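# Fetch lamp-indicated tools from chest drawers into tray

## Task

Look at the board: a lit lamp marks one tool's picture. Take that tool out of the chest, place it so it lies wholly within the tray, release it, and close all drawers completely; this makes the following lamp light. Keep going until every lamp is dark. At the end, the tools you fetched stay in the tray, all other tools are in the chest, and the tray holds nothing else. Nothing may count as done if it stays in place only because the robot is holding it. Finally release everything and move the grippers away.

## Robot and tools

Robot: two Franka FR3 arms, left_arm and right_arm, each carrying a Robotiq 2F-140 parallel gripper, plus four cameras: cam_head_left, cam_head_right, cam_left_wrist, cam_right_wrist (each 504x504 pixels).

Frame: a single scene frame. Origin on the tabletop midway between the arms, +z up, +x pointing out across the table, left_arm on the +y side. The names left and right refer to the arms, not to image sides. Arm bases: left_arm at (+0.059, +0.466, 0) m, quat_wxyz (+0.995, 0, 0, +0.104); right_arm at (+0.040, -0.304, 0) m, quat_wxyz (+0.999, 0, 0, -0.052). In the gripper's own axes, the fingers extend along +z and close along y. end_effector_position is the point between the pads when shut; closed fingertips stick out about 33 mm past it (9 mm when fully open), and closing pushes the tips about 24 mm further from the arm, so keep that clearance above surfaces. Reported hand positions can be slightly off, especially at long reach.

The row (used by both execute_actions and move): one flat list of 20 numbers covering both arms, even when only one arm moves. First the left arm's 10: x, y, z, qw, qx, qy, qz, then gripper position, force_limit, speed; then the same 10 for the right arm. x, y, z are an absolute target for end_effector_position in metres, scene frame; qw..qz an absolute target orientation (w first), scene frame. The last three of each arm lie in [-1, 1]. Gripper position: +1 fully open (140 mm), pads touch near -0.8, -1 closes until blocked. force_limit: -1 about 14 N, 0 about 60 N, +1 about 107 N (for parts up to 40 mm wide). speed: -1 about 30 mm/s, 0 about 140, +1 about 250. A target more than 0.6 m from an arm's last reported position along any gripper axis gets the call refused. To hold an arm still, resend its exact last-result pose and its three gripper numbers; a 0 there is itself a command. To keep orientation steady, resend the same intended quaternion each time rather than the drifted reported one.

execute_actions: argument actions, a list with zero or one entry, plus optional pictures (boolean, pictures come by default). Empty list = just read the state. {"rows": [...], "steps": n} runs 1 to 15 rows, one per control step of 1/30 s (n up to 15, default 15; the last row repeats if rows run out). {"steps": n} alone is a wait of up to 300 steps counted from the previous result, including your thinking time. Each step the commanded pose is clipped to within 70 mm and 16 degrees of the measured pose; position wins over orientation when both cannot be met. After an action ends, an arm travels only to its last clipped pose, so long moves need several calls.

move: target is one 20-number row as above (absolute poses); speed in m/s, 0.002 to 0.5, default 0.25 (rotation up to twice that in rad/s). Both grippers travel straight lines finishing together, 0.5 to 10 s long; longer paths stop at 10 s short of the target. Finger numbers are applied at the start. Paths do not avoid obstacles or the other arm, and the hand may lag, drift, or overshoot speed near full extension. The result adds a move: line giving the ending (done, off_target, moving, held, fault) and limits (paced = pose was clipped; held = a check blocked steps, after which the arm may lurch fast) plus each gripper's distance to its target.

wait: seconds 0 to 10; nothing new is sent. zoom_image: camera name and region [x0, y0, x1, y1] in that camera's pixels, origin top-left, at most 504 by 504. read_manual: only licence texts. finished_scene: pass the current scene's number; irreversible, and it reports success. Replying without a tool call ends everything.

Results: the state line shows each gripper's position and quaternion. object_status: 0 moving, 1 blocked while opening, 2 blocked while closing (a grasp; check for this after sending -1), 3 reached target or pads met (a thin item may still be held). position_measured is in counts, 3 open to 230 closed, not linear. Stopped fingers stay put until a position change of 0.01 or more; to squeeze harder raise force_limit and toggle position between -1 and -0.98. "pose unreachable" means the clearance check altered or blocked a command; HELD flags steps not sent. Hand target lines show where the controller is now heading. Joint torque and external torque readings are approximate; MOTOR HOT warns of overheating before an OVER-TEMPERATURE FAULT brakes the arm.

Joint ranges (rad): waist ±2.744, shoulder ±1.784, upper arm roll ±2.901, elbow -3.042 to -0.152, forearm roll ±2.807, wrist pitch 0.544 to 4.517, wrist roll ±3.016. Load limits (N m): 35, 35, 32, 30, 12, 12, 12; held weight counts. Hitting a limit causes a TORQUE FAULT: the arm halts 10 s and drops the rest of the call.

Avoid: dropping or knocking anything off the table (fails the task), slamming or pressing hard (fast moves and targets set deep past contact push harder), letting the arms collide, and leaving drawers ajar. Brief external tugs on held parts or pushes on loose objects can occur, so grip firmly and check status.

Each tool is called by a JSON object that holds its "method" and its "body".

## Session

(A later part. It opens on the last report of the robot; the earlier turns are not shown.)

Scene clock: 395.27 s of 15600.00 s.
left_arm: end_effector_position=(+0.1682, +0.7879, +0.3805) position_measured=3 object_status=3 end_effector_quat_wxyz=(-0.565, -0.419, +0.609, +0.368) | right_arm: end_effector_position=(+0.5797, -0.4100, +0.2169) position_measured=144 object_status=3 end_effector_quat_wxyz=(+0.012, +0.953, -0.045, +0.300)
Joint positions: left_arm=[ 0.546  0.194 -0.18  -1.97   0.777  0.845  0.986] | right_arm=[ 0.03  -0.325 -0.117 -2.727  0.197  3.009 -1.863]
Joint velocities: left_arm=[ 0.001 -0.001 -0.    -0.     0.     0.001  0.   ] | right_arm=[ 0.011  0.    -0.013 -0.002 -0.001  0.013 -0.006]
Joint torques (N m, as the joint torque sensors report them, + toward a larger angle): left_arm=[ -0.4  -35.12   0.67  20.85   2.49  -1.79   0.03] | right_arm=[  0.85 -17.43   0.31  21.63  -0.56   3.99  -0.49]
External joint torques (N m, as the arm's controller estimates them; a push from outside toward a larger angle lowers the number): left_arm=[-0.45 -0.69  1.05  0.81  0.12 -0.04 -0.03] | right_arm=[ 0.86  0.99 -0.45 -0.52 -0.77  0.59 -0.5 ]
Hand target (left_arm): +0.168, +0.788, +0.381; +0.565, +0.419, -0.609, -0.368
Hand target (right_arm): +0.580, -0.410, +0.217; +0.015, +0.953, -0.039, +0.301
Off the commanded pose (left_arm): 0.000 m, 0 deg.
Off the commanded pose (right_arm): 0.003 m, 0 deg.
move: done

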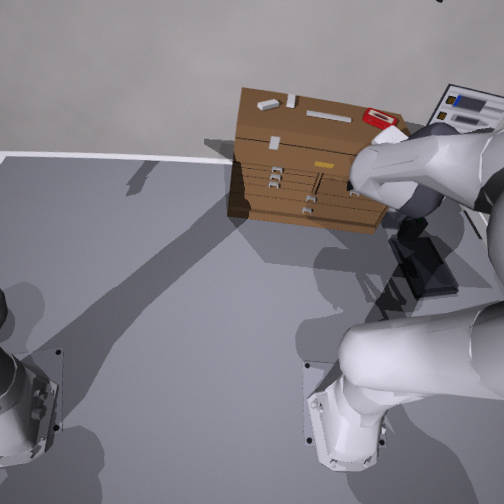

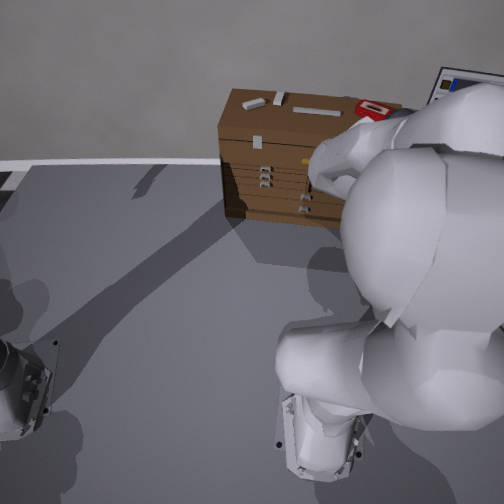

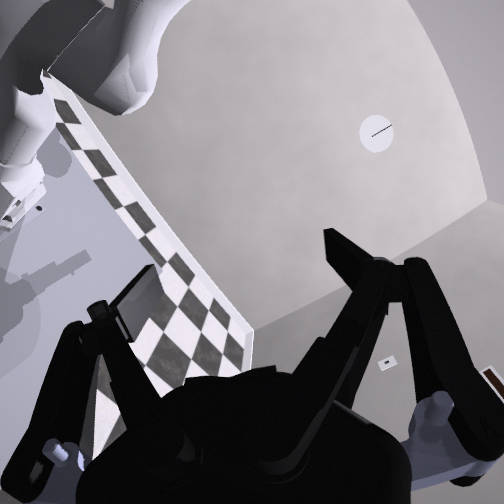

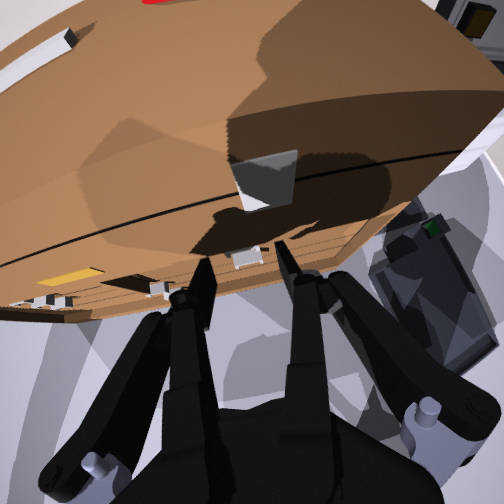

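{"method": "move", "body": {"target": [0.1682,0.7879,0.3805,-0.565,-0.419,0.609,0.368,1,0,0,0.590,-0.413,0.218,0.013,0.953,-0.0416,0.301,-0.12,0.3,-0.5], "speed": 0.02}}

{"method": "move", "body": {"target": [0.1682,0.7879,0.3805,-0.565,-0.419,0.609,0.368,1,0,0,0.590,-0.413,0.218,0.013,0.953,-0.0416,0.301,-1,0.3,-0.5], "speed": 0.02}}

{"method": "zoom_image", "body": {"camera": "cam_right_wrist", "region": [170,170,320,290]}}

Scene clock: 409.23 s of 15600.00 s.
left_arm: end_effector_position=(+0.1682, +0.7879, +0.3805) position_measured=3 object_status=3 end_effector_quat_wxyz=(-0.565, -0.419, +0.609, +0.368) | right_arm: end_effector_position=(+0.5884, -0.4128, +0.2181) position_measured=144 object_status=3 end_effector_quat_wxyz=(+0.012, +0.953, -0.045, +0.301)
Joint positions: left_arm=[ 0.546  0.194 -0.18  -1.97   0.777  0.845  0.986] | right_arm=[ 0.046 -0.299 -0.136 -2.7    0.197  3.009 -1.866]
Joint velocities: left_arm=[ 0.001  0.001 -0.001 -0.001  0.     0.     0.002] | right_arm=[ 0.008  0.    -0.01   0.001 -0.001 -0.004 -0.002]
Joint torques (N m, as the joint torque sensors report them, + toward a larger angle): left_arm=[  0.16 -35.34   0.53  20.5    2.48  -1.82   0.04] | right_arm=[  0.39 -16.23   0.64  24.56  -0.11   3.55  -0.38]
External joint torques (N m, as the arm's controller estimates them; a push from outside toward a larger angle lowers the number): left_arm=[ 0.1  -1.09  0.89  0.54  0.11 -0.08 -0.02] | right_arm=[ 0.42  3.01 -0.18  2.49 -0.32  0.16 -0.4 ]
Hand target (left_arm): +0.168, +0.788, +0.381; +0.565, +0.419, -0.609, -0.368
Hand target (right_arm): +0.590, -0.413, +0.218; +0.013, +0.953, -0.042, +0.301
Off the commanded pose (left_arm): 0.000 m, 0 deg.
Off the commanded pose (right_arm): 0.002 m, 0 deg.
After step 90, 10.23 s passed at rest.
move: done

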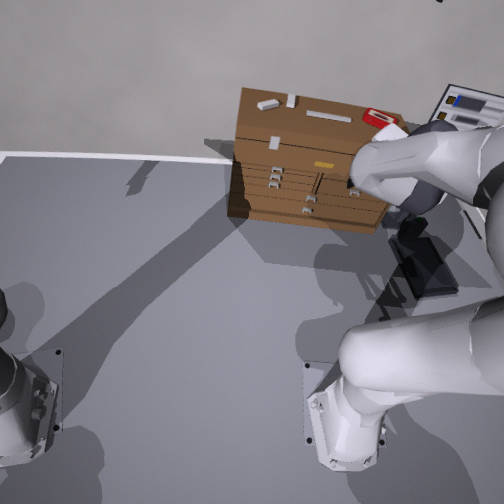

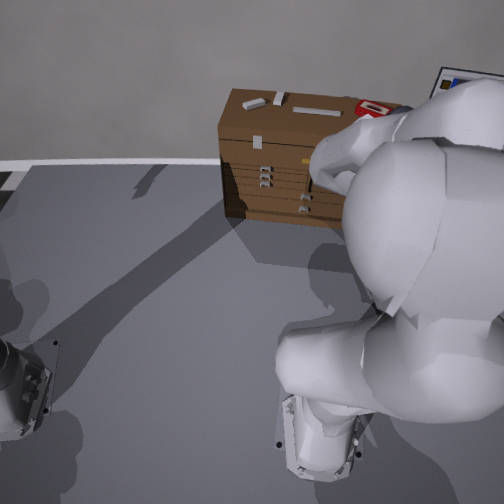

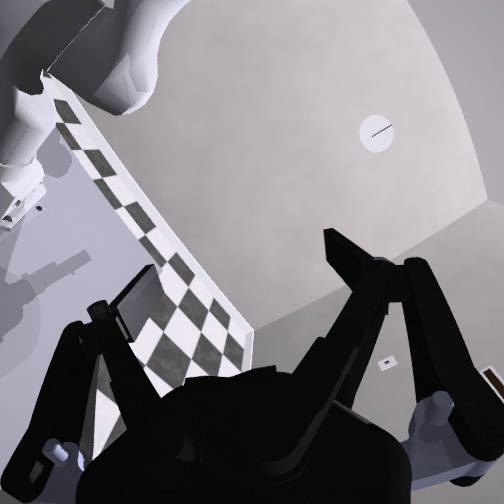

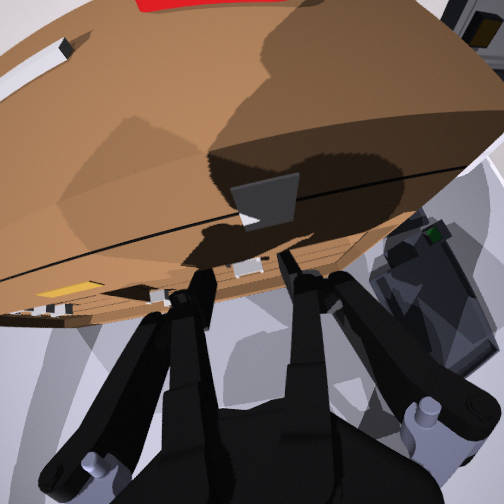

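Scene clock: 409.93 s of 15600.00 s.
left_arm: end_effector_position=(+0.1682, +0.7879, +0.3805) position_measured=3 object_status=3 end_effector_quat_wxyz=(-0.565, -0.419, +0.609, +0.368) | right_arm: end_effector_position=(+0.5873, -0.4122, +0.2163) position_measured=194 object_status=2 end_effector_quat_wxyz=(+0.011, +0.953, -0.044, +0.299)
Joint positions: left_arm=[ 0.546  0.194 -0.18  -1.97   0.777  0.845  0.986] | right_arm=[ 0.047 -0.299 -0.137 -2.701  0.197  3.006 -1.866]
Joint velocities: left_arm=[ 0.001  0.001 -0.    -0.    -0.     0.001  0.001] | right_arm=[ 0.001 -0.    -0.003  0.001 -0.    -0.     0.001]
Joint torques (N m, as the joint torque sensors report them, + toward a larger angle): left_arm=[  0.25 -35.09   0.72  20.78   2.49  -1.85   0.05] | right_arm=[  0.43 -16.59   0.81  25.47  -0.26   3.93  -0.41]
External joint torques (N m, as the arm's controller estimates them; a push from outside toward a larger angle lowers the number): left_arm=[ 0.25 -0.79  1.14  0.79  0.11 -0.11 -0.01] | right_arm=[ 0.53  2.77  0.05  3.31 -0.48  0.52 -0.43]
Hand target (left_arm): +0.168, +0.788, +0.381; +0.565, +0.419, -0.609, -0.368
Hand target (right_arm): +0.590, -0.413, +0.218; +0.013, +0.953, -0.042, +0.301
Off the commanded pose (left_arm): 0.000 m, 0 deg.
Off the commanded pose (right_arm): 0.003 m, 0 deg.
move: done

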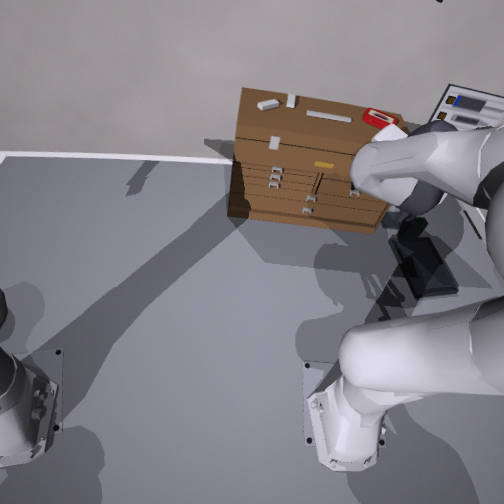

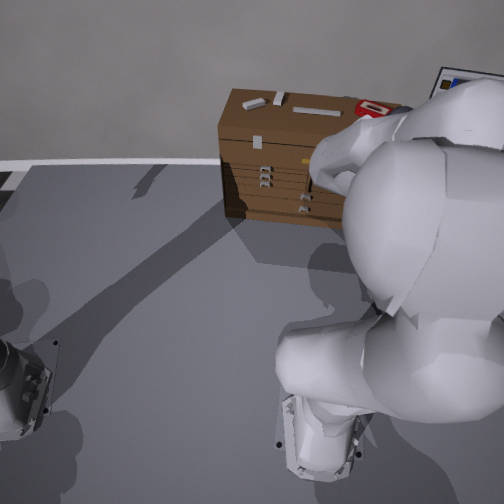

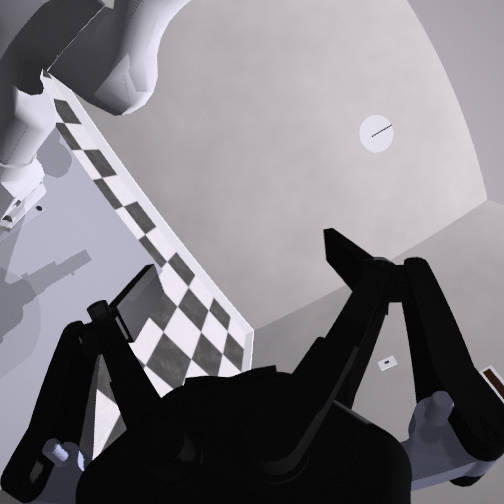

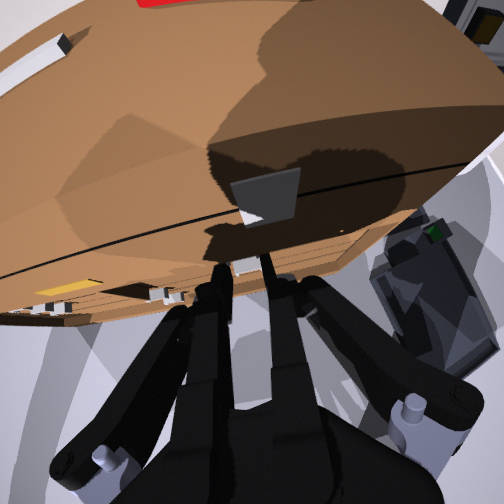

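Region (170, 170, 320, 290) of cam_right_wrist's 504x504 image, scaled by 3.360, with more detail than that image has; it fills the top 403 rows of this view, and the rest is white.

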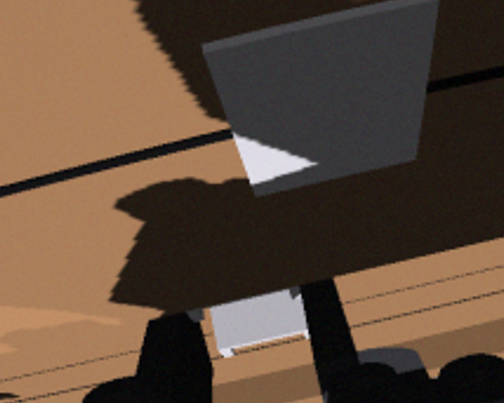

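{"method": "move", "body": {"target": [0.1682,0.7879,0.3805,-0.565,-0.419,0.609,0.368,1,0,0,0.431,-0.398,0.227,0.001,0.9987,-0.0436,0.026,-1,0.3,-0.5], "speed": 0.06}}

Scene clock: 420.17 s of 15600.00 s.
left_arm: end_effector_position=(+0.1682, +0.7879, +0.3805) position_measured=3 object_status=3 end_effector_quat_wxyz=(-0.565, -0.419, +0.609, +0.368) | right_arm: end_effector_position=(+0.4307, -0.3979, +0.2278) position_measured=194 object_status=2 end_effector_quat_wxyz=(-0.003, +0.999, -0.043, +0.028)
Joint positions: left_arm=[ 0.546  0.194 -0.18  -1.97   0.777  0.845  0.986] | right_arm=[-0.183 -0.506  0.037 -2.567  0.042  2.115 -1.761]
Joint velocities: left_arm=[-0.001 -0.     0.    -0.001  0.001  0.    -0.001] | right_arm=[-0.005 -0.002  0.004  0.002 -0.    -0.013 -0.001]
Joint torques (N m, as the joint torque sensors report them, + toward a larger angle): left_arm=[ -0.05 -34.93   0.28  20.52   2.5   -1.84   0.03] | right_arm=[ -1.02 -16.15   0.18  26.12  -0.02   1.39   0.14]
External joint torques (N m, as the arm's controller estimates them; a push from outside toward a larger angle lowers the number): left_arm=[ 0.01 -0.7   0.76  0.58  0.14 -0.1  -0.03] | right_arm=[-0.99 -2.03  1.18  2.07 -0.81 -1.25  0.13]
Hand target (left_arm): +0.168, +0.788, +0.381; +0.565, +0.419, -0.609, -0.368
Hand target (right_arm): +0.429, -0.398, +0.229; -0.002, +0.999, -0.045, +0.026
Off the commanded pose (left_arm): 0.000 m, 0 deg.
Off the commanded pose (right_arm): 0.001 m, 1 deg.
After step 90, 2.20 s passed at rest.
move: done

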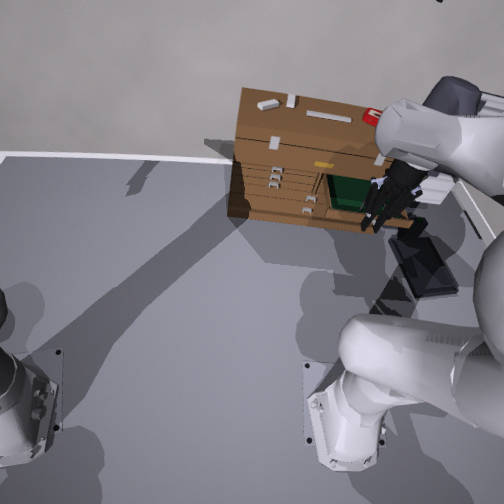

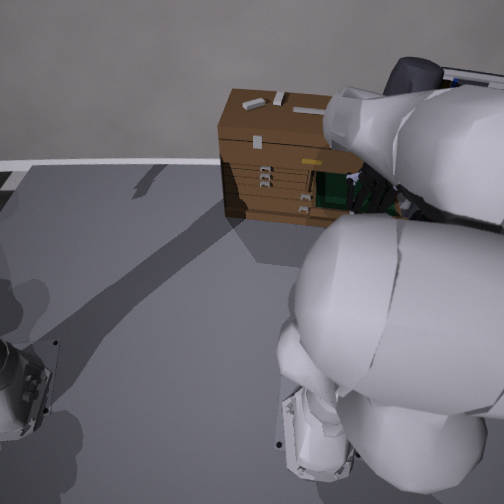

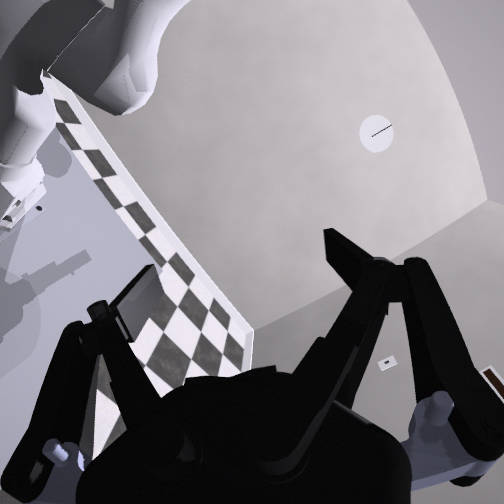

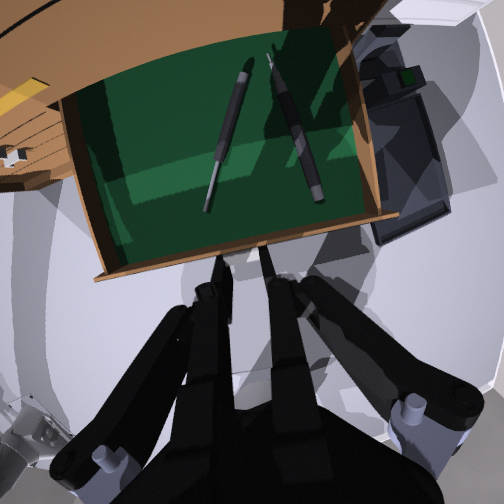

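{"method": "zoom_image", "body": {"camera": "cam_right_wrist", "region": [170,30,370,230]}}

{"method": "move", "body": {"target": [0.1682,0.7879,0.3805,-0.565,-0.419,0.609,0.368,1,0,0,0.431,-0.398,0.228,0.001,0.9987,-0.0436,0.026,-0.12,0.3,-0.5], "speed": 0.02}}

{"method": "move", "body": {"target": [0.1682,0.7879,0.3805,-0.565,-0.419,0.609,0.368,1,0,0,0.40,-0.22,0.33,0.001,0.9987,-0.0436,0.026,-0.12,0.3,-0.5], "speed": 0.15}}

Region (170, 30, 370, 230) of cam_right_wrist's 504x504 image, scaled by 2.520, with more detail than that image has.

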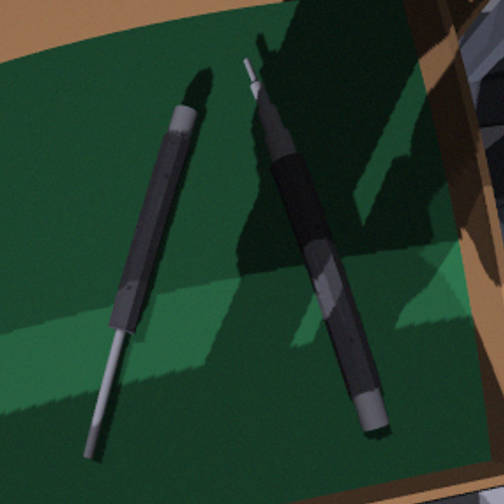

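Scene clock: 430.73 s of 15600.00 s.
left_arm: end_effector_position=(+0.1682, +0.7879, +0.3805) position_measured=3 object_status=3 end_effector_quat_wxyz=(-0.565, -0.419, +0.609, +0.368) | right_arm: end_effector_position=(+0.4310, -0.3970, +0.2282) position_measured=144 object_status=3 end_effector_quat_wxyz=(-0.001, +0.999, -0.041, +0.027)
Joint positions: left_arm=[ 0.546  0.194 -0.18  -1.97   0.777  0.845  0.986] | right_arm=[-0.187 -0.504  0.046 -2.565  0.04   2.112 -1.76 ]
Joint velocities: left_arm=[-0.    -0.001 -0.001  0.     0.     0.001 -0.001] | right_arm=[-0.009  0.001  0.007 -0.001 -0.001 -0.001 -0.001]
Joint torques (N m, as the joint torque sensors report them, + toward a larger angle): left_arm=[  0.   -35.14   0.41  20.82   2.57  -1.84   0.12] | right_arm=[ -2.54 -13.82   1.33  24.8   -0.1    2.54   0.23]
External joint torques (N m, as the arm's controller estimates them; a push from outside toward a larger angle lowers the number): left_arm=[ 0.13 -0.79  0.95  0.84  0.21 -0.1   0.06] | right_arm=[-2.49  0.35  2.46  0.76 -0.89 -0.09  0.23]
Hand target (left_arm): +0.168, +0.788, +0.381; +0.565, +0.419, -0.609, -0.368
Hand target (right_arm): +0.431, -0.398, +0.228; +0.001, +0.999, -0.044, +0.026
Off the commanded pose (left_arm): 0.000 m, 0 deg.
Off the commanded pose (right_arm): 0.001 m, 0 deg.
After step 90, 6.87 s passed at rest.
move: done

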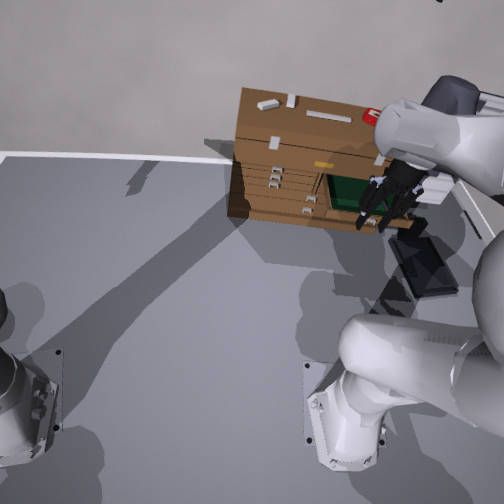

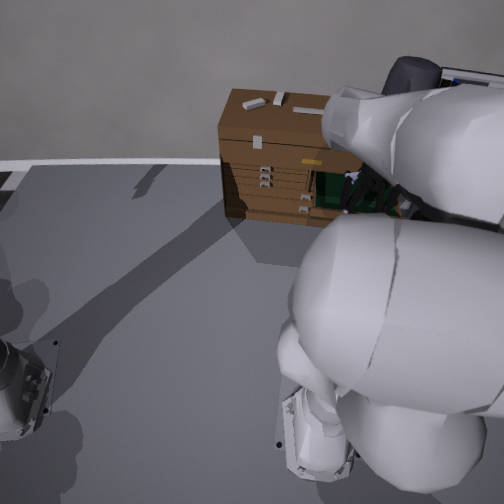

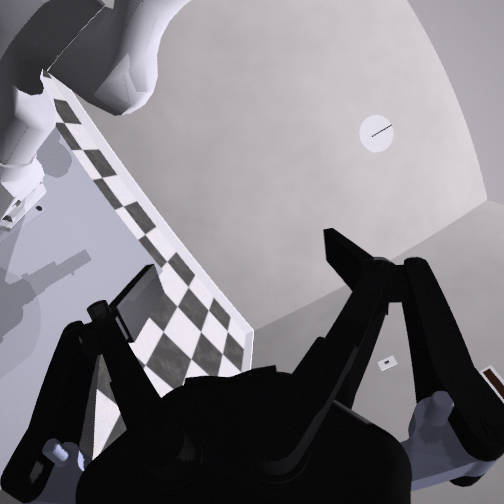

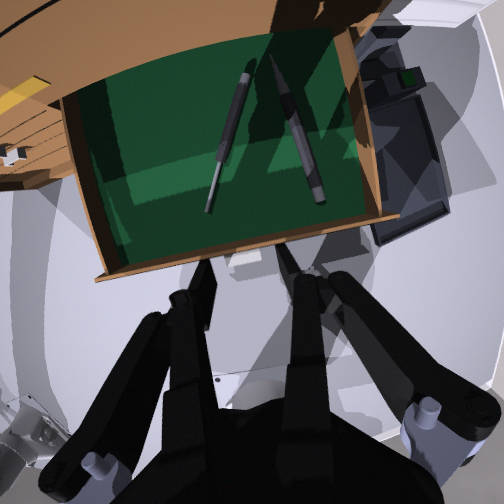

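Scene clock: 432.77 s of 15600.00 s.
left_arm: end_effector_position=(+0.1682, +0.7879, +0.3805) position_measured=3 object_status=3 end_effector_quat_wxyz=(-0.565, -0.419, +0.609, +0.368) | right_arm: end_effector_position=(+0.4058, -0.2231, +0.3304) position_measured=144 object_status=3 end_effector_quat_wxyz=(+0.005, +0.999, -0.038, +0.029)
Joint positions: left_arm=[ 0.546  0.194 -0.18  -1.97   0.777  0.845  0.986] | right_arm=[-0.111 -0.691  0.345 -2.398  0.207  1.791 -1.475]
Joint velocities: left_arm=[-0.     0.001  0.001  0.    -0.001 -0.    -0.001] | right_arm=[-0.006 -0.002  0.004  0.001  0.005 -0.008  0.022]
Joint torques (N m, as the joint torque sensors report them, + toward a larger angle): left_arm=[ -0.38 -35.07   0.39  20.65   2.5   -1.81   0.02] | right_arm=[-1.97 -8.34 -4.98 24.58  1.48  2.06  0.17]
External joint torques (N m, as the arm's controller estimates them; a push from outside toward a larger angle lowers the number): left_arm=[-0.44 -0.78  0.76  0.68  0.13 -0.06 -0.04] | right_arm=[-1.97 -1.37  1.71  0.62  0.65 -0.61  0.16]
Hand target (left_arm): +0.168, +0.788, +0.381; +0.565, +0.419, -0.609, -0.368
Hand target (right_arm): +0.404, -0.222, +0.331; +0.003, +0.999, -0.045, +0.028
Off the commanded pose (left_arm): 0.000 m, 0 deg.
Off the commanded pose (right_arm): 0.007 m, 1 deg.
move: off_target (right_arm)

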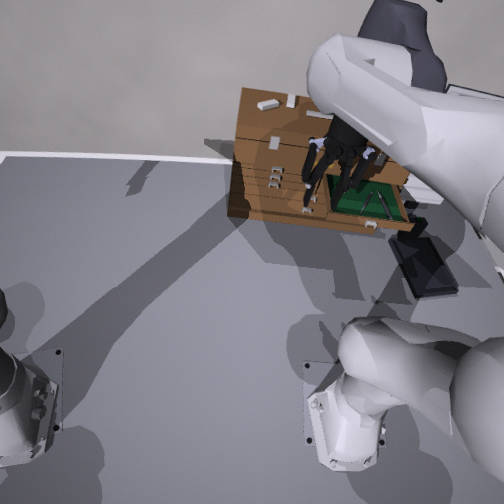

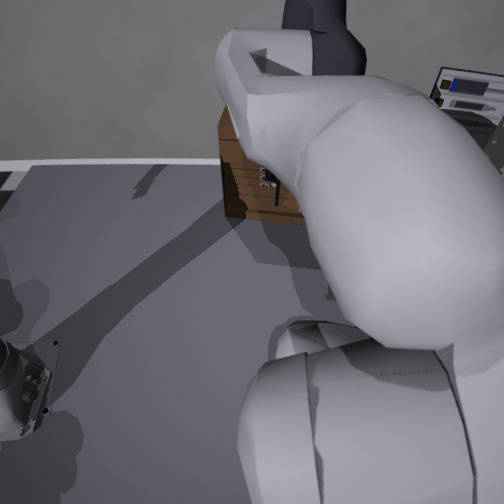

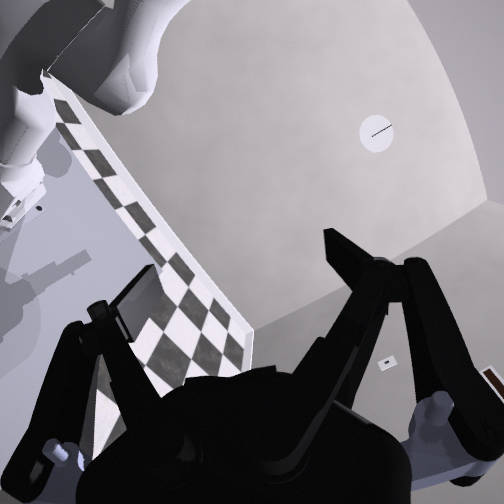

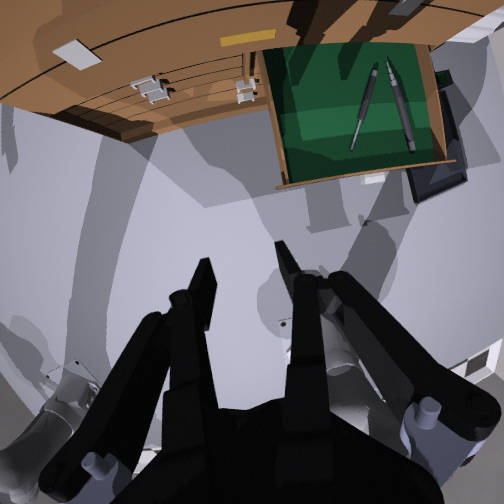

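{"method": "move", "body": {"target": [0.1682,0.7879,0.3805,-0.565,-0.419,0.609,0.368,1,0,0,0.40,-0.395,0.24,0.001,0.9987,-0.0436,0.026,-0.12,0.3,-0.5], "speed": 0.15}}

{"method": "move", "body": {"target": [0.1682,0.7879,0.3805,-0.565,-0.419,0.609,0.368,1,0,0,0.429,-0.398,0.228,0.001,0.9987,-0.0436,0.026,-0.12,0.3,-0.5], "speed": 0.04}}

{"method": "move", "body": {"target": [0.1682,0.7879,0.3805,-0.565,-0.419,0.609,0.368,1,0,0,0.575,-0.411,0.217,0.013,0.953,-0.0416,0.301,-0.12,0.3,-0.5], "speed": 0.07}}

{"method": "move", "body": {"target": [0.1682,0.7879,0.3805,-0.565,-0.419,0.609,0.368,1,0,0,0.594,-0.413,0.216,0.013,0.953,-0.0416,0.301,-0.12,0.3,-0.5], "speed": 0.02}}

Scene clock: 448.57 s of 15600.00 s.
left_arm: end_effector_position=(+0.1682, +0.7879, +0.3805) position_measured=3 object_status=3 end_effector_quat_wxyz=(-0.565, -0.419, +0.609, +0.368) | right_arm: end_effector_position=(+0.3949, -0.3913, +0.2398) position_measured=144 object_status=3 end_effector_quat_wxyz=(-0.003, +0.998, -0.050, +0.024)
Joint positions: left_arm=[ 0.546  0.194 -0.18  -1.97   0.777  0.845  0.986] | right_arm=[-0.16  -0.635  0.01  -2.628  0.025  2.038 -1.739]
Joint velocities: left_arm=[ 0.001  0.002 -0.    -0.001 -0.001  0.     0.001] | right_arm=[ 0.005  0.    -0.006 -0.001 -0.004  0.007 -0.02 ]
Joint torques (N m, as the joint torque sensors report them, + toward a larger angle): left_arm=[ -0.49 -35.13   0.41  20.73   2.52  -1.8    0.07] | right_arm=[ 0.76 -9.32 -1.05 23.96 -0.1   3.22 -0.52]
External joint torques (N m, as the arm's controller estimates them; a push from outside toward a larger angle lowers the number): left_arm=[-0.57 -0.84  0.76  0.74  0.15 -0.06  0.01] | right_arm=[ 0.78  0.77 -0.33 -0.33 -0.92  0.6  -0.52]
Hand target (left_arm): +0.168, +0.788, +0.381; +0.565, +0.419, -0.609, -0.368
Hand target (right_arm): +0.396, -0.392, +0.239; -0.002, +0.999, -0.042, +0.024
Off the commanded pose (left_arm): 0.000 m, 0 deg.
Off the commanded pose (right_arm): 0.006 m, 1 deg.
After step 90, 10.83 s passed at rest.
move: off_target (right_arm)

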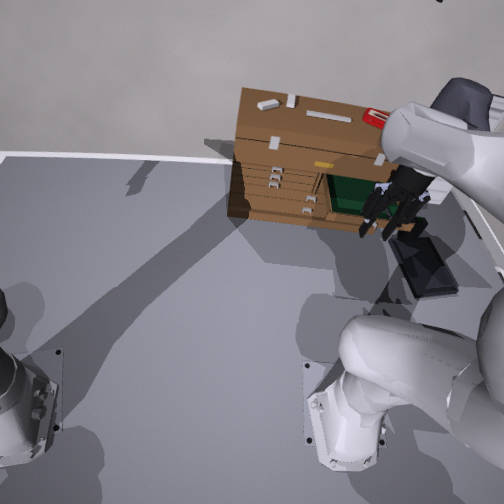

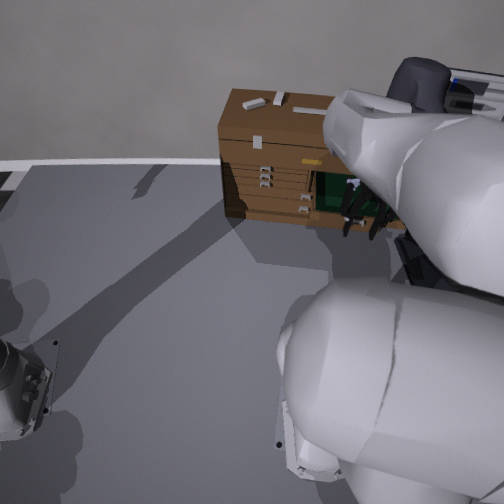

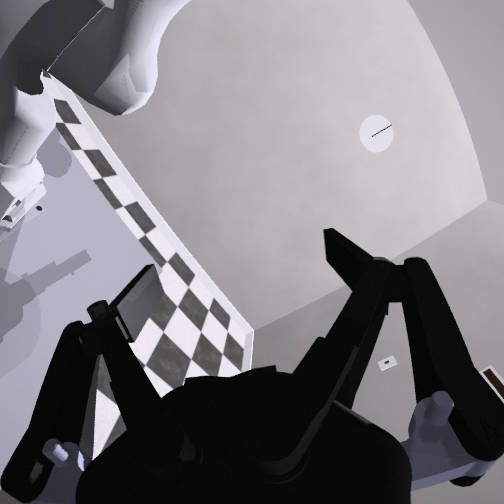

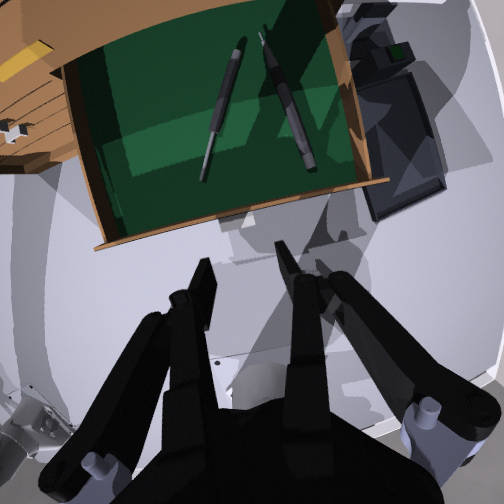

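Scene clock: 449.83 s of 15600.00 s.
left_arm: end_effector_position=(+0.1682, +0.7879, +0.3805) position_measured=3 object_status=3 end_effector_quat_wxyz=(-0.565, -0.419, +0.609, +0.368) | right_arm: end_effector_position=(+0.4262, -0.3979, +0.2271) position_measured=144 object_status=3 end_effector_quat_wxyz=(-0.001, +0.999, -0.047, +0.023)
Joint positions: left_arm=[ 0.546  0.194 -0.18  -1.97   0.777  0.845  0.986] | right_arm=[-0.16  -0.511  0.017 -2.57   0.023  2.104 -1.739]
Joint velocities: left_arm=[-0.002  0.001  0.    -0.001 -0.    -0.    -0.   ] | right_arm=[ 0.001  0.001 -0.001  0.002 -0.     0.    -0.001]
Joint torques (N m, as the joint torque sensors report them, + toward a larger angle): left_arm=[ -0.02 -35.11   0.3   20.88   2.52  -1.82   0.02] | right_arm=[ -0.14 -12.99   1.    25.29  -0.21   3.61  -0.3 ]
External joint torques (N m, as the arm's controller estimates them; a push from outside toward a larger angle lowers the number): left_arm=[ 0.01 -0.91  0.74  0.94  0.15 -0.08 -0.04] | right_arm=[-0.16  1.09  1.69  1.16 -1.    0.97 -0.3 ]
Hand target (left_arm): +0.168, +0.788, +0.381; +0.565, +0.419, -0.609, -0.368
Hand target (right_arm): +0.429, -0.399, +0.228; +0.001, +0.999, -0.044, +0.026
Off the commanded pose (left_arm): 0.000 m, 0 deg.
Off the commanded pose (right_arm): 0.003 m, 1 deg.
move: done

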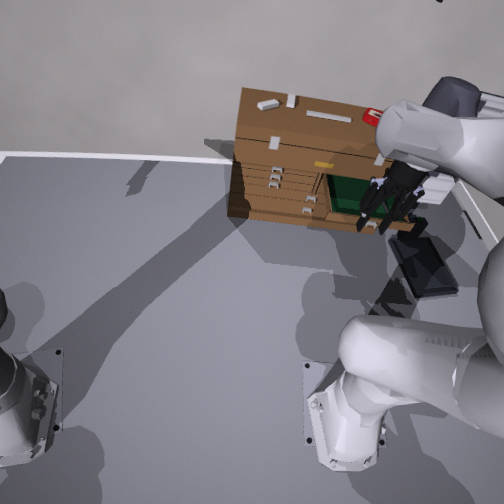

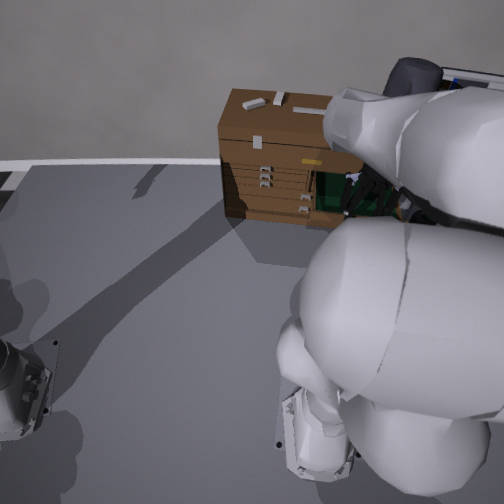

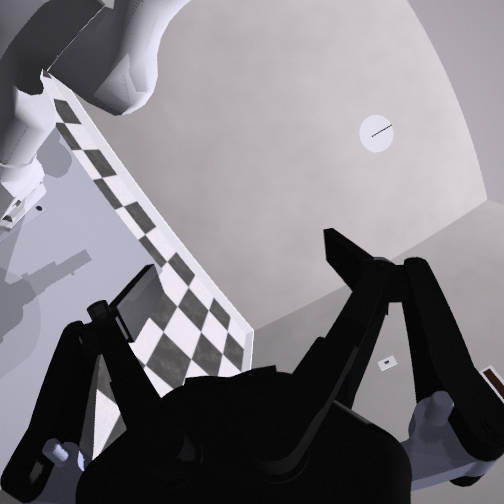

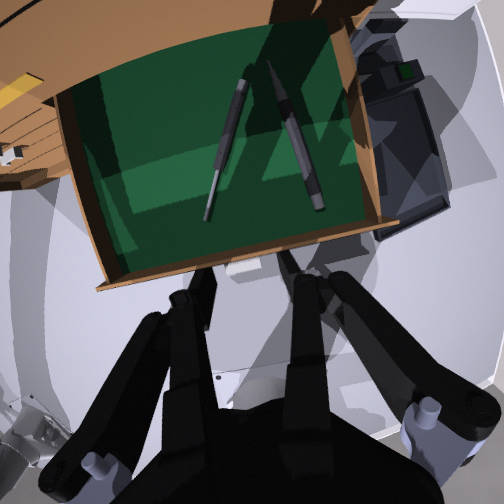

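Scene clock: 454.23 s of 15600.00 s.
left_arm: end_effector_position=(+0.1682, +0.7879, +0.3805) position_measured=3 object_status=3 end_effector_quat_wxyz=(-0.565, -0.419, +0.609, +0.368) | right_arm: end_effector_position=(+0.5724, -0.4089, +0.2087) position_measured=144 object_status=3 end_effector_quat_wxyz=(+0.012, +0.955, -0.044, +0.292)
Joint positions: left_arm=[ 0.546  0.194 -0.18  -1.97   0.777  0.845  0.986] | right_arm=[ 0.052 -0.329 -0.15  -2.744  0.144  3.006 -1.826]
Joint velocities: left_arm=[ 0.001 -0.001  0.     0.001  0.001  0.001  0.   ] | right_arm=[ 0.031  0.008 -0.032 -0.007 -0.001  0.034 -0.017]
Joint torques (N m, as the joint torque sensors report them, + toward a larger angle): left_arm=[  0.18 -34.97   0.41  20.78   2.45  -1.83   0.05] | right_arm=[  0.81 -18.63   0.67  24.14   0.21   4.99  -0.46]
External joint torques (N m, as the arm's controller estimates them; a push from outside toward a larger angle lowers the number): left_arm=[ 0.16 -0.62  0.81  0.75  0.06 -0.1  -0.01] | right_arm=[ 0.83 -0.58 -0.32  2.23 -0.05  1.59 -0.47]
Hand target (left_arm): +0.168, +0.788, +0.381; +0.565, +0.419, -0.609, -0.368
Hand target (right_arm): +0.577, -0.411, +0.215; +0.016, +0.953, -0.040, +0.301
Off the commanded pose (left_arm): 0.000 m, 0 deg.
Off the commanded pose (right_arm): 0.009 m, 1 deg.
move: off_target (right_arm)

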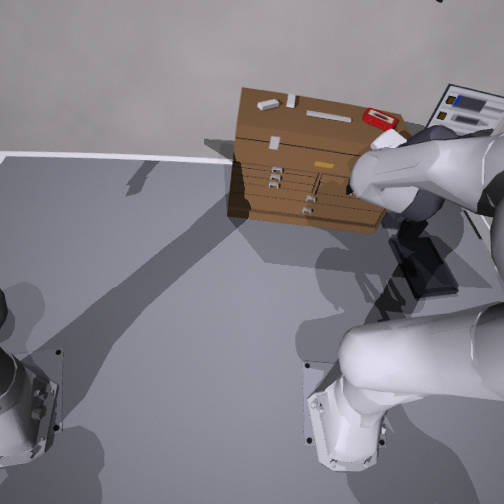

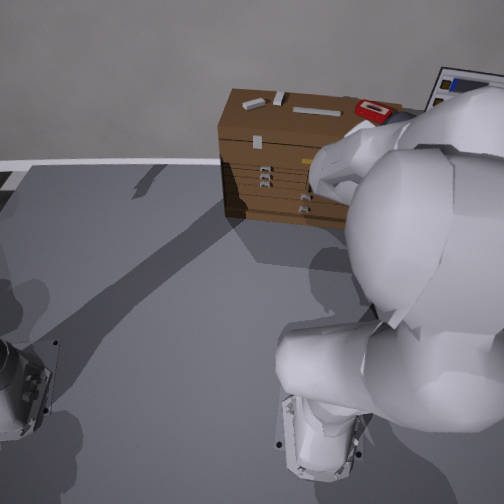

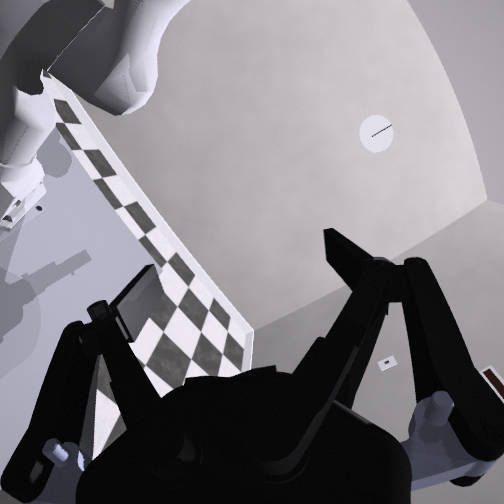

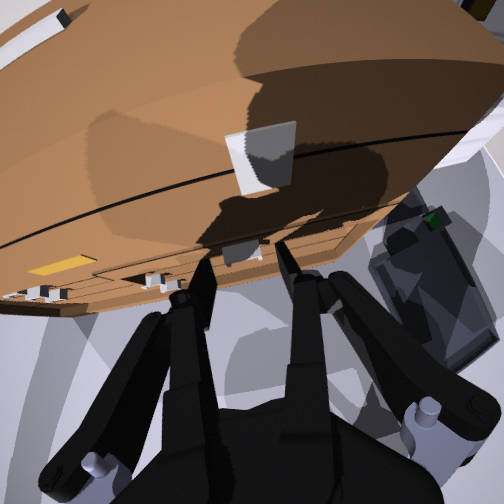

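Scene clock: 455.63 s of 15600.00 s.
left_arm: end_effector_position=(+0.1682, +0.7879, +0.3805) position_measured=3 object_status=3 end_effector_quat_wxyz=(-0.565, -0.419, +0.609, +0.368) | right_arm: end_effector_position=(+0.5880, -0.4110, +0.2086) position_measured=144 object_status=3 end_effector_quat_wxyz=(+0.011, +0.956, -0.043, +0.291)
Joint positions: left_arm=[ 0.546  0.194 -0.18  -1.97   0.777  0.845  0.986] | right_arm=[ 0.092 -0.28  -0.188 -2.695  0.144  3.006 -1.828]
Joint velocities: left_arm=[ 0.001 -0.     0.    -0.001  0.    -0.    -0.   ] | right_arm=[ 0.01   0.001 -0.012  0.002 -0.     0.001  0.002]
Joint torques (N m, as the joint torque sensors report them, + toward a larger angle): left_arm=[ -0.5  -35.69   0.77  20.59   2.51  -1.86  -0.02] | right_arm=[ -0.68 -19.82   0.88  26.46   0.43   5.19  -0.38]
External joint torques (N m, as the arm's controller estimates them; a push from outside toward a larger angle lowers the number): left_arm=[-0.6  -1.32  1.1   0.58  0.13 -0.11 -0.08] | right_arm=[-0.73 -0.13 -0.31  4.46  0.18  1.77 -0.4 ]
Hand target (left_arm): +0.168, +0.788, +0.381; +0.565, +0.419, -0.609, -0.368
Hand target (right_arm): +0.594, -0.414, +0.216; +0.013, +0.953, -0.042, +0.301
Off the commanded pose (left_arm): 0.000 m, 0 deg.
Off the commanded pose (right_arm): 0.010 m, 1 deg.
move: off_target (right_arm)

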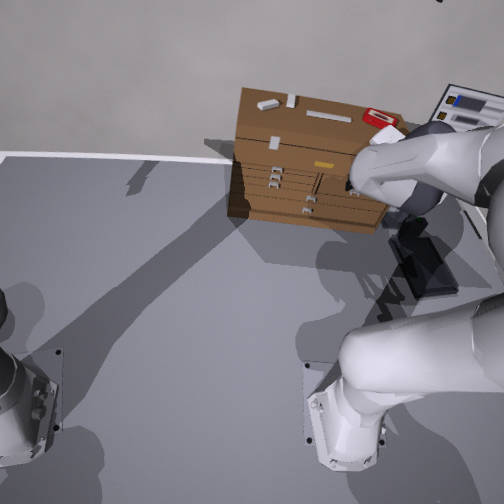

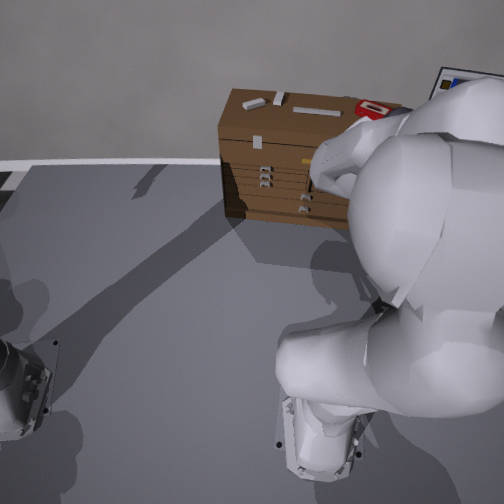

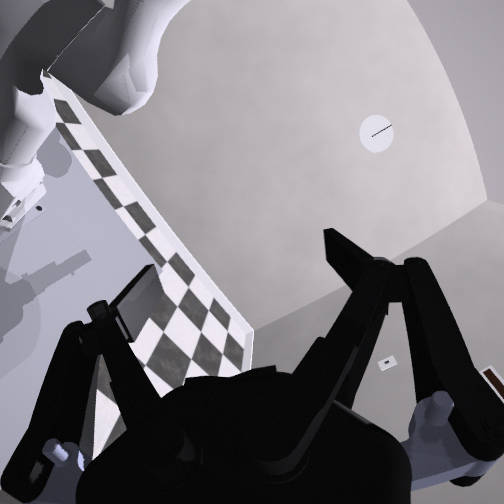

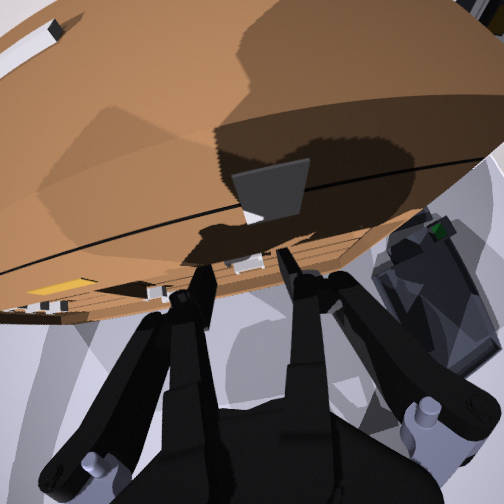

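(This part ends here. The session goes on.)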